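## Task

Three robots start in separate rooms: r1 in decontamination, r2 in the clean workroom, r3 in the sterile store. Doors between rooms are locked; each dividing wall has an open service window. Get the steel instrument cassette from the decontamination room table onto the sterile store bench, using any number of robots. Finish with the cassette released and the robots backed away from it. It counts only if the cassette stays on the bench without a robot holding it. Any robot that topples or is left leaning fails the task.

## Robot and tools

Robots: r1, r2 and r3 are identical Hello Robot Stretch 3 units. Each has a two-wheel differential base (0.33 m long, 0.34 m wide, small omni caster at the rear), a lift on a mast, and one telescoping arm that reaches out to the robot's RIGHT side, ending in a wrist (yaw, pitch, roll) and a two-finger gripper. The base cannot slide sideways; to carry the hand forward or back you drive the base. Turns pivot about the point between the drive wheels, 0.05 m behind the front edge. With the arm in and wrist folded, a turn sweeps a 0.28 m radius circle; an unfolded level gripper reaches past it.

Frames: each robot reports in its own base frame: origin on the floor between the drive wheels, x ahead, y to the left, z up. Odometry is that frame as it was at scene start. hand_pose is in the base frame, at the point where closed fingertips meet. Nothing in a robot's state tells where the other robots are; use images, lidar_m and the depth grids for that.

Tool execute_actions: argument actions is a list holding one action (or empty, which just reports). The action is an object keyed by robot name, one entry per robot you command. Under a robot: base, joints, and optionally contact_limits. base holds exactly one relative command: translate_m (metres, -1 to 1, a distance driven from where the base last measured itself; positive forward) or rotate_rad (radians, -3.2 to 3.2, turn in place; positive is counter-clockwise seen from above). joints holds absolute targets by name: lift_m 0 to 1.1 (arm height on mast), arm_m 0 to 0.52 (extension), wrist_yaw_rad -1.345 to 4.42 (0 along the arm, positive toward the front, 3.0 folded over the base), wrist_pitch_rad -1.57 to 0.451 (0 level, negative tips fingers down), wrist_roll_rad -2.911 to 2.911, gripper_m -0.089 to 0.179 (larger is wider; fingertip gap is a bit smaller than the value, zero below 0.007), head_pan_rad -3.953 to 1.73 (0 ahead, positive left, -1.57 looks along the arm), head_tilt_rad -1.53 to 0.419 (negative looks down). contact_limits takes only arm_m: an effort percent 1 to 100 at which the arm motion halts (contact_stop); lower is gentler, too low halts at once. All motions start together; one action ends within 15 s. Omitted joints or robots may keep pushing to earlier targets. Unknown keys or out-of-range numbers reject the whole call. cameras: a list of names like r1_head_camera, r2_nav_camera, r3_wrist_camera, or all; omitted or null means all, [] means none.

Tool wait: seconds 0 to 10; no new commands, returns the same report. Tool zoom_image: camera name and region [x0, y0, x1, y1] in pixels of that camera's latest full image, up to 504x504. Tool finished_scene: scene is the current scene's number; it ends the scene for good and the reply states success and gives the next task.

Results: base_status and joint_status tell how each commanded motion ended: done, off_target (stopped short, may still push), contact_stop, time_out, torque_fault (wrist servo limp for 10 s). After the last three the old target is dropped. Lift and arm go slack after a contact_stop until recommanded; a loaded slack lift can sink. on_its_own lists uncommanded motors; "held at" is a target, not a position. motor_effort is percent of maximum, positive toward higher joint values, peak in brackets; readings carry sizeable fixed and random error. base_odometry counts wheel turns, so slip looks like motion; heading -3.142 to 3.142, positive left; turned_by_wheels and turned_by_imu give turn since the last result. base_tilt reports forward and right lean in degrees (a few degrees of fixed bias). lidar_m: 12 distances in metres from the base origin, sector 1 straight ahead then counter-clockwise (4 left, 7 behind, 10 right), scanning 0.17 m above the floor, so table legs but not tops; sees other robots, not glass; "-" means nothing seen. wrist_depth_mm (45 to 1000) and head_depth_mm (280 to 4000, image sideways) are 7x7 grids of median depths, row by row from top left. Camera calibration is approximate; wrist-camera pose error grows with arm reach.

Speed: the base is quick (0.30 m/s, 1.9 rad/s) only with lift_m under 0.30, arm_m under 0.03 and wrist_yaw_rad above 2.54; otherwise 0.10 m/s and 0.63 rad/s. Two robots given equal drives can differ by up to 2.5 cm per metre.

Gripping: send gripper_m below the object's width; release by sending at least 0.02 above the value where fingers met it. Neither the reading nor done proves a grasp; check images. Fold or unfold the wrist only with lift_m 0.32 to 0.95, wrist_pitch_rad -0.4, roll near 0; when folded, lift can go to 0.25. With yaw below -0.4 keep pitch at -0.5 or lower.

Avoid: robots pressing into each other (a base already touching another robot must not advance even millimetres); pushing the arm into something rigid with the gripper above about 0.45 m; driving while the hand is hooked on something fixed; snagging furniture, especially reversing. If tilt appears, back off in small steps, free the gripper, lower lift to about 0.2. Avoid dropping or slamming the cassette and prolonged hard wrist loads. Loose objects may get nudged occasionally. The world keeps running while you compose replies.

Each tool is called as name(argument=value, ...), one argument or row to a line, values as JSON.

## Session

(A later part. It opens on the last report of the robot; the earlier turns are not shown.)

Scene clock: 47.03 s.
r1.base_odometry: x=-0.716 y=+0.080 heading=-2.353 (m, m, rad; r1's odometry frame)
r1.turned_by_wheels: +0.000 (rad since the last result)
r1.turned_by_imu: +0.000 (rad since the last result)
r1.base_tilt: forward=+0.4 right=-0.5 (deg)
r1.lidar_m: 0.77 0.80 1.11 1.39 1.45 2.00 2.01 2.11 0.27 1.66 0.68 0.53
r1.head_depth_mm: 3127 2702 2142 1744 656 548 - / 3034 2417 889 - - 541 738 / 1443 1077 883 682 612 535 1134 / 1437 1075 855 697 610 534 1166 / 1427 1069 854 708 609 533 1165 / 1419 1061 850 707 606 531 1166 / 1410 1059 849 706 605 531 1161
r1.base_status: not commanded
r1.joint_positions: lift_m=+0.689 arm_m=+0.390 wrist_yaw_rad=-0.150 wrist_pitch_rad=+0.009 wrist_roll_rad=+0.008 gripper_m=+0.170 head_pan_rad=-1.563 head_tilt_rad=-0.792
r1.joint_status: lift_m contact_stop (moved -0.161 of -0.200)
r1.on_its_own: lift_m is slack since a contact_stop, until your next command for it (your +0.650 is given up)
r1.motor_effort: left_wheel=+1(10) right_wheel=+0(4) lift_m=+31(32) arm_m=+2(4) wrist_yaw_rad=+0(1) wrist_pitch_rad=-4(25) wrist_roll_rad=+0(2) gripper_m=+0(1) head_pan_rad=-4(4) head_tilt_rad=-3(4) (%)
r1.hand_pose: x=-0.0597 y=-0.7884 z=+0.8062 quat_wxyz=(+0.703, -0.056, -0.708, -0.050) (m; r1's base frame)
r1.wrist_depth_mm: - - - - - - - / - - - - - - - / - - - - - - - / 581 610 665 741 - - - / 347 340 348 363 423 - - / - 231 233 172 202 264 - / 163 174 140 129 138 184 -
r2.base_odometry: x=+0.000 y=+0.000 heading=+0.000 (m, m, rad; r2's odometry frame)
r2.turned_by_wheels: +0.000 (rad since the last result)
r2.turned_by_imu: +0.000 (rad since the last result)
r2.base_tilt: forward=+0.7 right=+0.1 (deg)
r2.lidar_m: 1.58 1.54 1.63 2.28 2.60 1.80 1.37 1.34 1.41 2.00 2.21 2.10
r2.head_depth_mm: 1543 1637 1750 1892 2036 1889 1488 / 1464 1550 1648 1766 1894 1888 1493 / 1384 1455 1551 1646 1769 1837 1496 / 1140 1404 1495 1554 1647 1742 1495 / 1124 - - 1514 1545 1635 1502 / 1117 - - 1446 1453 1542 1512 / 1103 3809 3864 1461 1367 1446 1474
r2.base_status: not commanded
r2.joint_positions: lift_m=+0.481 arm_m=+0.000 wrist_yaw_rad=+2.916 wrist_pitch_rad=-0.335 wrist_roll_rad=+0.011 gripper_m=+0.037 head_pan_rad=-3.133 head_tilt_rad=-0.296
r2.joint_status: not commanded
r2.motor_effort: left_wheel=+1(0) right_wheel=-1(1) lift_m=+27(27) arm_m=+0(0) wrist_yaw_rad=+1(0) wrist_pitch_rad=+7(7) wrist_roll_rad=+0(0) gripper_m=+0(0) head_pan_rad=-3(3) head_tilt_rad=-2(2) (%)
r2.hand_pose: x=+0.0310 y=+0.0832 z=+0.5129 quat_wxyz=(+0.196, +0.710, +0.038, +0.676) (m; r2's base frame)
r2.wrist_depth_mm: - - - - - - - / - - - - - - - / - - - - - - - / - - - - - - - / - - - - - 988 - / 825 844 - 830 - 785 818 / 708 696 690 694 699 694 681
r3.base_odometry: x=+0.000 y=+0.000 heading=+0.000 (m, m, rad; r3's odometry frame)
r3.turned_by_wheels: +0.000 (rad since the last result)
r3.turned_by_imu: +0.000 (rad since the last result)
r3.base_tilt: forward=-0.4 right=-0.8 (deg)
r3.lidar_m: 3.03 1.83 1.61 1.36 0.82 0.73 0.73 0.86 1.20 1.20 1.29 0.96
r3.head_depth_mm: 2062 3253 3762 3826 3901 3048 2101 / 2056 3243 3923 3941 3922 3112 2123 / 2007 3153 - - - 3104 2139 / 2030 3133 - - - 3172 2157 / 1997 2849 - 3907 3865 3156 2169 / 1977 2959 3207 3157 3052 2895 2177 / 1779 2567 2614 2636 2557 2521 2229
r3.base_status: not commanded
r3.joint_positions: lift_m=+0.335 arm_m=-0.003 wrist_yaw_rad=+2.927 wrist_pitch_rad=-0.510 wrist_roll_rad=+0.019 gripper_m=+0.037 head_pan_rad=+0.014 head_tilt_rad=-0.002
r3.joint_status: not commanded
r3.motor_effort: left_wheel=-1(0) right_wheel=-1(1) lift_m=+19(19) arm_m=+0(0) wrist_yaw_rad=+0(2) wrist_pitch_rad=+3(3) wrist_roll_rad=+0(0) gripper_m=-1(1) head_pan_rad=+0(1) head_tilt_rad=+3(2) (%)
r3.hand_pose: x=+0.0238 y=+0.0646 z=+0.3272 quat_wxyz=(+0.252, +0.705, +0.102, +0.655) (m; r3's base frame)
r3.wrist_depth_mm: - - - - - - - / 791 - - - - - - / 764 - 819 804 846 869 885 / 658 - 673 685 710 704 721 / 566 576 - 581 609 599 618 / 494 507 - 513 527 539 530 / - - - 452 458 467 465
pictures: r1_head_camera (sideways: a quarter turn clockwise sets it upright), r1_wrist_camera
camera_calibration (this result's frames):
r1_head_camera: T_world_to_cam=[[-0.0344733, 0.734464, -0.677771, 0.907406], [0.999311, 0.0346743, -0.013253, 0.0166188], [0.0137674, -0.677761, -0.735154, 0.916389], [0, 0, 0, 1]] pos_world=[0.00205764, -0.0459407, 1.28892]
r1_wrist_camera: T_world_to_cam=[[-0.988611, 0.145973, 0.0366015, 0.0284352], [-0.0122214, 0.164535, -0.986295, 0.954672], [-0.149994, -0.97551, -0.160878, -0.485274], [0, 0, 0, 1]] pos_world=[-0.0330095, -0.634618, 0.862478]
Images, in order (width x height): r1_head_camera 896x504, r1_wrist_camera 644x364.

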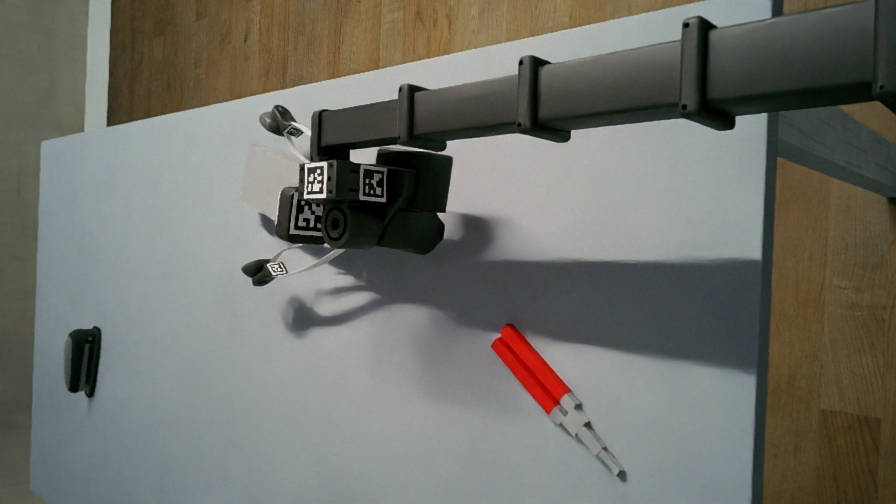

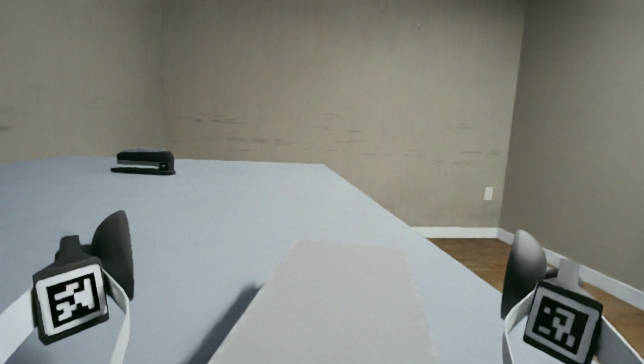

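Gripper body is on the box. Back off and pitch down a bit.

execute_actions(
  actions=[
    {"r1":{"joints":{"lift_m":0.74,"arm_m":0.34,"wrist_pitch_rad":-0.3}}},
  ],
  cameras=[],
)

execute_actions(
  actions=[
    {"r1":{"joints":{"lift_m":0.71}}},
  ],
  cameras=["r1_head_camera","r1_wrist_camera"],
)

Scene clock: 51.57 s.
r1.base_odometry: x=-0.715 y=+0.080 heading=-2.353 (m, m, rad; r1's odometry frame)
r1.turned_by_wheels: +0.000 (rad since the last result)
r1.turned_by_imu: +0.000 (rad since the last result)
r1.base_tilt: forward=+0.4 right=-0.5 (deg)
r1.lidar_m: 0.77 0.80 1.11 1.40 1.45 2.00 2.02 2.11 0.27 1.67 0.68 0.54
r1.head_depth_mm: 3084 2713 2130 1772 1510 - - / 3047 2413 942 - 600 537 735 / 1442 1079 881 682 611 535 1132 / 1433 1073 868 698 611 533 1169 / 1423 1070 853 712 609 533 1167 / 1418 1065 849 708 607 531 1165 / 1413 1060 845 707 605 530 1161
r1.base_status: not commanded
r1.joint_positions: lift_m=+0.740 arm_m=+0.340 wrist_yaw_rad=-0.149 wrist_pitch_rad=-0.314 wrist_roll_rad=+0.007 gripper_m=+0.170 head_pan_rad=-1.563 head_tilt_rad=-0.792
r1.joint_status: all done
r1.motor_effort: left_wheel=+0(1) right_wheel=+1(2) lift_m=+34(35) arm_m=-3(7) wrist_yaw_rad=-1(2) wrist_pitch_rad=+6(49) wrist_roll_rad=+1(2) gripper_m=+0(0) head_pan_rad=-3(4) head_tilt_rad=-3(3) (%)
r1.hand_pose: x=-0.0566 y=-0.7188 z=+0.7765 quat_wxyz=(+0.686, +0.058, -0.707, -0.163) (m; r1's base frame)
r1.wrist_depth_mm: - - - - - - - / 556 581 650 660 - - - / 351 362 374 386 471 - - / 253 259 263 203 265 - - / 207 205 188 156 198 227 - / - 166 126 127 162 176 - / - 140 106 107 116 146 -
r2.base_odometry: x=+0.000 y=+0.000 heading=+0.000 (m, m, rad; r2's odometry frame)
r2.turned_by_wheels: +0.000 (rad since the last result)
r2.turned_by_imu: +0.000 (rad since the last result)
r2.base_tilt: forward=+0.8 right=+0.0 (deg)
r2.lidar_m: 1.58 1.54 1.63 2.29 2.60 1.80 1.37 1.33 1.41 2.00 2.21 2.10
r2.head_depth_mm: 1559 1639 1763 1888 2052 1896 1486 / 1463 1545 1654 1773 1920 1893 1494 / 1383 1477 1551 1644 1765 1818 1490 / 1138 1418 1492 1551 1644 1735 1505 / 1127 - - 1508 1544 1644 1504 / 1119 - - 1452 1449 1544 1504 / 1107 3803 3964 1465 1363 1449 1472
r2.base_status: not commanded
r2.joint_positions: lift_m=+0.481 arm_m=+0.000 wrist_yaw_rad=+2.916 wrist_pitch_rad=-0.335 wrist_roll_rad=+0.011 gripper_m=+0.037 head_pan_rad=-3.133 head_tilt_rad=-0.296
r2.joint_status: not commanded
r2.motor_effort: left_wheel=+0(1) right_wheel=+0(0) lift_m=+27(27) arm_m=+0(0) wrist_yaw_rad=+1(1) wrist_pitch_rad=+7(7) wrist_roll_rad=+0(1) gripper_m=-1(0) head_pan_rad=-3(3) head_tilt_rad=-3(2) (%)
r2.hand_pose: x=+0.0310 y=+0.0832 z=+0.5129 quat_wxyz=(+0.196, +0.710, +0.038, +0.676) (m; r2's base frame)
r2.wrist_depth_mm: - - - - - - - / - - - - - - - / - - - - - - - / - - - - - - - / - - - 990 - 975 995 / 824 823 - 813 - 812 815 / 705 704 698 669 710 688 700
r3.base_odometry: x=+0.000 y=+0.000 heading=+0.000 (m, m, rad; r3's odometry frame)
r3.turned_by_wheels: +0.000 (rad since the last result)
r3.turned_by_imu: +0.001 (rad since the last result)
r3.base_tilt: forward=-0.4 right=-0.8 (deg)
r3.lidar_m: 3.02 1.83 1.61 1.35 0.82 0.73 0.73 0.87 1.20 1.20 1.30 0.96
r3.head_depth_mm: 2064 3273 3857 3807 3858 3070 2124 / 2053 3141 3900 3923 3963 3070 2134 / 2012 3144 - - - 3157 2117 / 2021 3120 - - - 3157 2160 / 1999 2804 3996 3958 3844 3189 2179 / 1968 2954 3187 3077 3065 2912 2164 / 1786 2580 2619 2632 2575 2557 2198
r3.base_status: not commanded
r3.joint_positions: lift_m=+0.335 arm_m=-0.003 wrist_yaw_rad=+2.927 wrist_pitch_rad=-0.510 wrist_roll_rad=+0.019 gripper_m=+0.037 head_pan_rad=+0.014 head_tilt_rad=-0.002
r3.joint_status: not commanded
r3.motor_effort: left_wheel=+1(1) right_wheel=-1(1) lift_m=+19(19) arm_m=+0(0) wrist_yaw_rad=+1(0) wrist_pitch_rad=+4(3) wrist_roll_rad=+0(0) gripper_m=+0(1) head_pan_rad=+0(0) head_tilt_rad=+3(2) (%)
r3.hand_pose: x=+0.0238 y=+0.0646 z=+0.3272 quat_wxyz=(+0.252, +0.705, +0.102, +0.655) (m; r3's base frame)
r3.wrist_depth_mm: - - - - - - - / 803 - - - - - - / 751 - 814 822 834 850 870 / 659 - 675 697 684 714 732 / 560 577 - 593 595 603 613 / 492 517 - 515 517 522 529 / - - - 463 461 468 466
pictures: none
No camera images: the call's "cameras" was empty. Leave "cameras" out to get every camera's image.

Scene clock: 52.63 s.
r1.base_odometry: x=-0.716 y=+0.080 heading=-2.353 (m, m, rad; r1's odometry frame)
r1.turned_by_wheels: +0.000 (rad since the last result)
r1.turned_by_imu: +0.000 (rad since the last result)
r1.base_tilt: forward=+0.3 right=-0.5 (deg)
r1.lidar_m: 0.77 0.81 1.11 1.40 1.45 2.00 2.02 2.11 0.27 1.67 0.68 0.53
r1.head_depth_mm: 3090 2697 2150 1765 1497 - - / 3056 2418 916 - 607 537 763 / 1441 1078 881 681 612 535 1133 / 1436 1073 908 698 611 533 1168 / 1426 1066 854 712 609 532 1169 / 1419 1071 851 708 607 531 1166 / 1413 1062 847 706 606 530 1162
r1.base_status: not commanded
r1.joint_positions: lift_m=+0.724 arm_m=+0.340 wrist_yaw_rad=-0.150 wrist_pitch_rad=-0.268 wrist_roll_rad=+0.007 gripper_m=+0.170 head_pan_rad=-1.563 head_tilt_rad=-0.792
r1.joint_status: lift_m contact_stop (moved -0.016 of -0.030)
r1.on_its_own: lift_m is slack since a contact_stop, until your next command for it (your +0.710 is given up)
r1.motor_effort: left_wheel=+0(0) right_wheel=-1(1) lift_m=+29(28) arm_m=+3(4) wrist_yaw_rad=+0(1) wrist_pitch_rad=-14(23) wrist_roll_rad=+1(1) gripper_m=-2(3) head_pan_rad=-4(4) head_tilt_rad=-3(3) (%)
r1.hand_pose: x=-0.0574 y=-0.7227 z=+0.7715 quat_wxyz=(+0.689, +0.042, -0.708, -0.147) (m; r1's base frame)
r1.wrist_depth_mm: - - - - - - - / 689 719 770 874 - - - / 371 383 401 421 - - - / 256 262 269 202 268 - - / 205 201 185 150 195 229 - / - 161 118 120 133 172 - / - 129 99 100 108 140 -
r2.base_odometry: x=+0.000 y=+0.000 heading=+0.000 (m, m, rad; r2's odometry frame)
r2.turned_by_wheels: +0.000 (rad since the last result)
r2.turned_by_imu: +0.000 (rad since the last result)
r2.base_tilt: forward=+0.7 right=-0.1 (deg)
r2.lidar_m: 1.58 1.54 1.63 2.28 2.59 1.80 1.37 1.33 1.40 1.99 2.20 2.10
r2.head_depth_mm: 1556 1639 1754 1876 2043 1892 1489 / 1471 1549 1664 1782 1922 1899 1489 / 1388 1459 1560 1656 1767 1829 1497 / 1136 1407 1494 1541 1649 1742 1505 / 1129 - - 1506 1548 1645 1504 / 1115 - - 1445 1448 1538 1512 / 1107 3905 3960 1463 1368 1449 1469
r2.base_status: not commanded
r2.joint_positions: lift_m=+0.481 arm_m=+0.000 wrist_yaw_rad=+2.916 wrist_pitch_rad=-0.335 wrist_roll_rad=+0.011 gripper_m=+0.037 head_pan_rad=-3.133 head_tilt_rad=-0.296
r2.joint_status: not commanded
r2.motor_effort: left_wheel=+1(1) right_wheel=-1(1) lift_m=+27(27) arm_m=+0(0) wrist_yaw_rad=+1(0) wrist_pitch_rad=+8(7) wrist_roll_rad=+0(0) gripper_m=+1(1) head_pan_rad=-3(3) head_tilt_rad=-3(3) (%)
r2.hand_pose: x=+0.0310 y=+0.0832 z=+0.5129 quat_wxyz=(+0.196, +0.710, +0.038, +0.676) (m; r2's base frame)
r2.wrist_depth_mm: - - - - - - - / - - - - - - - / - - - - - - - / - - - - - - - / - - - 966 - - 998 / 831 854 - 812 - 829 806 / 701 708 694 692 697 679 697
r3.base_odometry: x=+0.000 y=+0.000 heading=+0.000 (m, m, rad; r3's odometry frame)
r3.turned_by_wheels: +0.000 (rad since the last result)
r3.turned_by_imu: +0.000 (rad since the last result)
r3.base_tilt: forward=-0.5 right=-0.8 (deg)
r3.lidar_m: 3.02 1.83 1.61 1.36 0.82 0.73 0.73 0.86 1.20 1.20 1.30 0.96
r3.head_depth_mm: 2047 3225 3798 3810 3863 3039 2103 / 2044 3210 3928 3931 3970 3082 2106 / 2013 3142 - - - 3125 2124 / 2017 3093 - - - 3144 2134 / 1988 2840 4000 3955 3920 3177 2162 / 1977 2954 3165 3136 3095 2932 2186 / 1780 2538 2622 2597 2595 2515 2207
r3.base_status: not commanded
r3.joint_positions: lift_m=+0.335 arm_m=-0.003 wrist_yaw_rad=+2.927 wrist_pitch_rad=-0.510 wrist_roll_rad=+0.019 gripper_m=+0.037 head_pan_rad=+0.014 head_tilt_rad=-0.002
r3.joint_status: not commanded
r3.motor_effort: left_wheel=+1(1) right_wheel=+0(1) lift_m=+19(19) arm_m=+0(0) wrist_yaw_rad=+0(0) wrist_pitch_rad=+4(4) wrist_roll_rad=+0(0) gripper_m=+0(1) head_pan_rad=+0(0) head_tilt_rad=+2(3) (%)
r3.hand_pose: x=+0.0238 y=+0.0646 z=+0.3272 quat_wxyz=(+0.252, +0.705, +0.102, +0.655) (m; r3's base frame)
r3.wrist_depth_mm: - - - - - - - / 785 - - - - - - / 741 - 804 849 859 881 865 / 667 - 670 685 680 718 719 / 568 565 - 584 582 609 622 / 497 513 - 517 521 529 535 / - - - 454 456 472 473
pictures: r1_head_camera (sideways: a quarter turn clockwise sets it upright), r1_wrist_camera
camera_calibration (this result's frames):
r1_head_camera: T_world_to_cam=[[-0.0344732, 0.734465, -0.677771, 0.907406], [0.999311, 0.0346742, -0.013253, 0.0166188], [0.0137673, -0.677761, -0.735154, 0.916389], [0, 0, 0, 1]] pos_world=[0.00205763, -0.0459407, 1.28892]
r1_wrist_camera: T_world_to_cam=[[-0.99006, 0.136126, 0.0353611, 0.0161505], [0.0260916, 0.424829, -0.904897, 1.0372], [-0.138203, -0.89498, -0.424158, -0.164472], [0, 0, 0, 1]] pos_world=[-0.0338027, -0.59003, 0.868223]
Images, in order (width x height): r1_head_camera 896x504, r1_wrist_camera 644x364.

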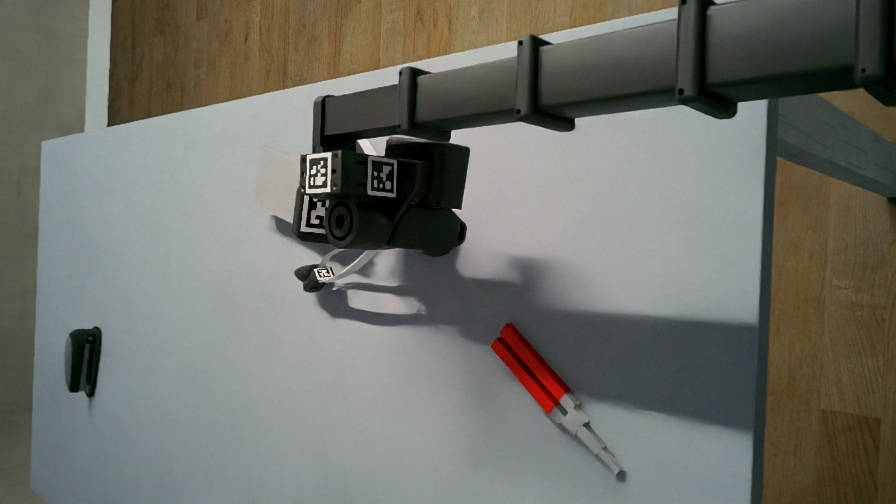

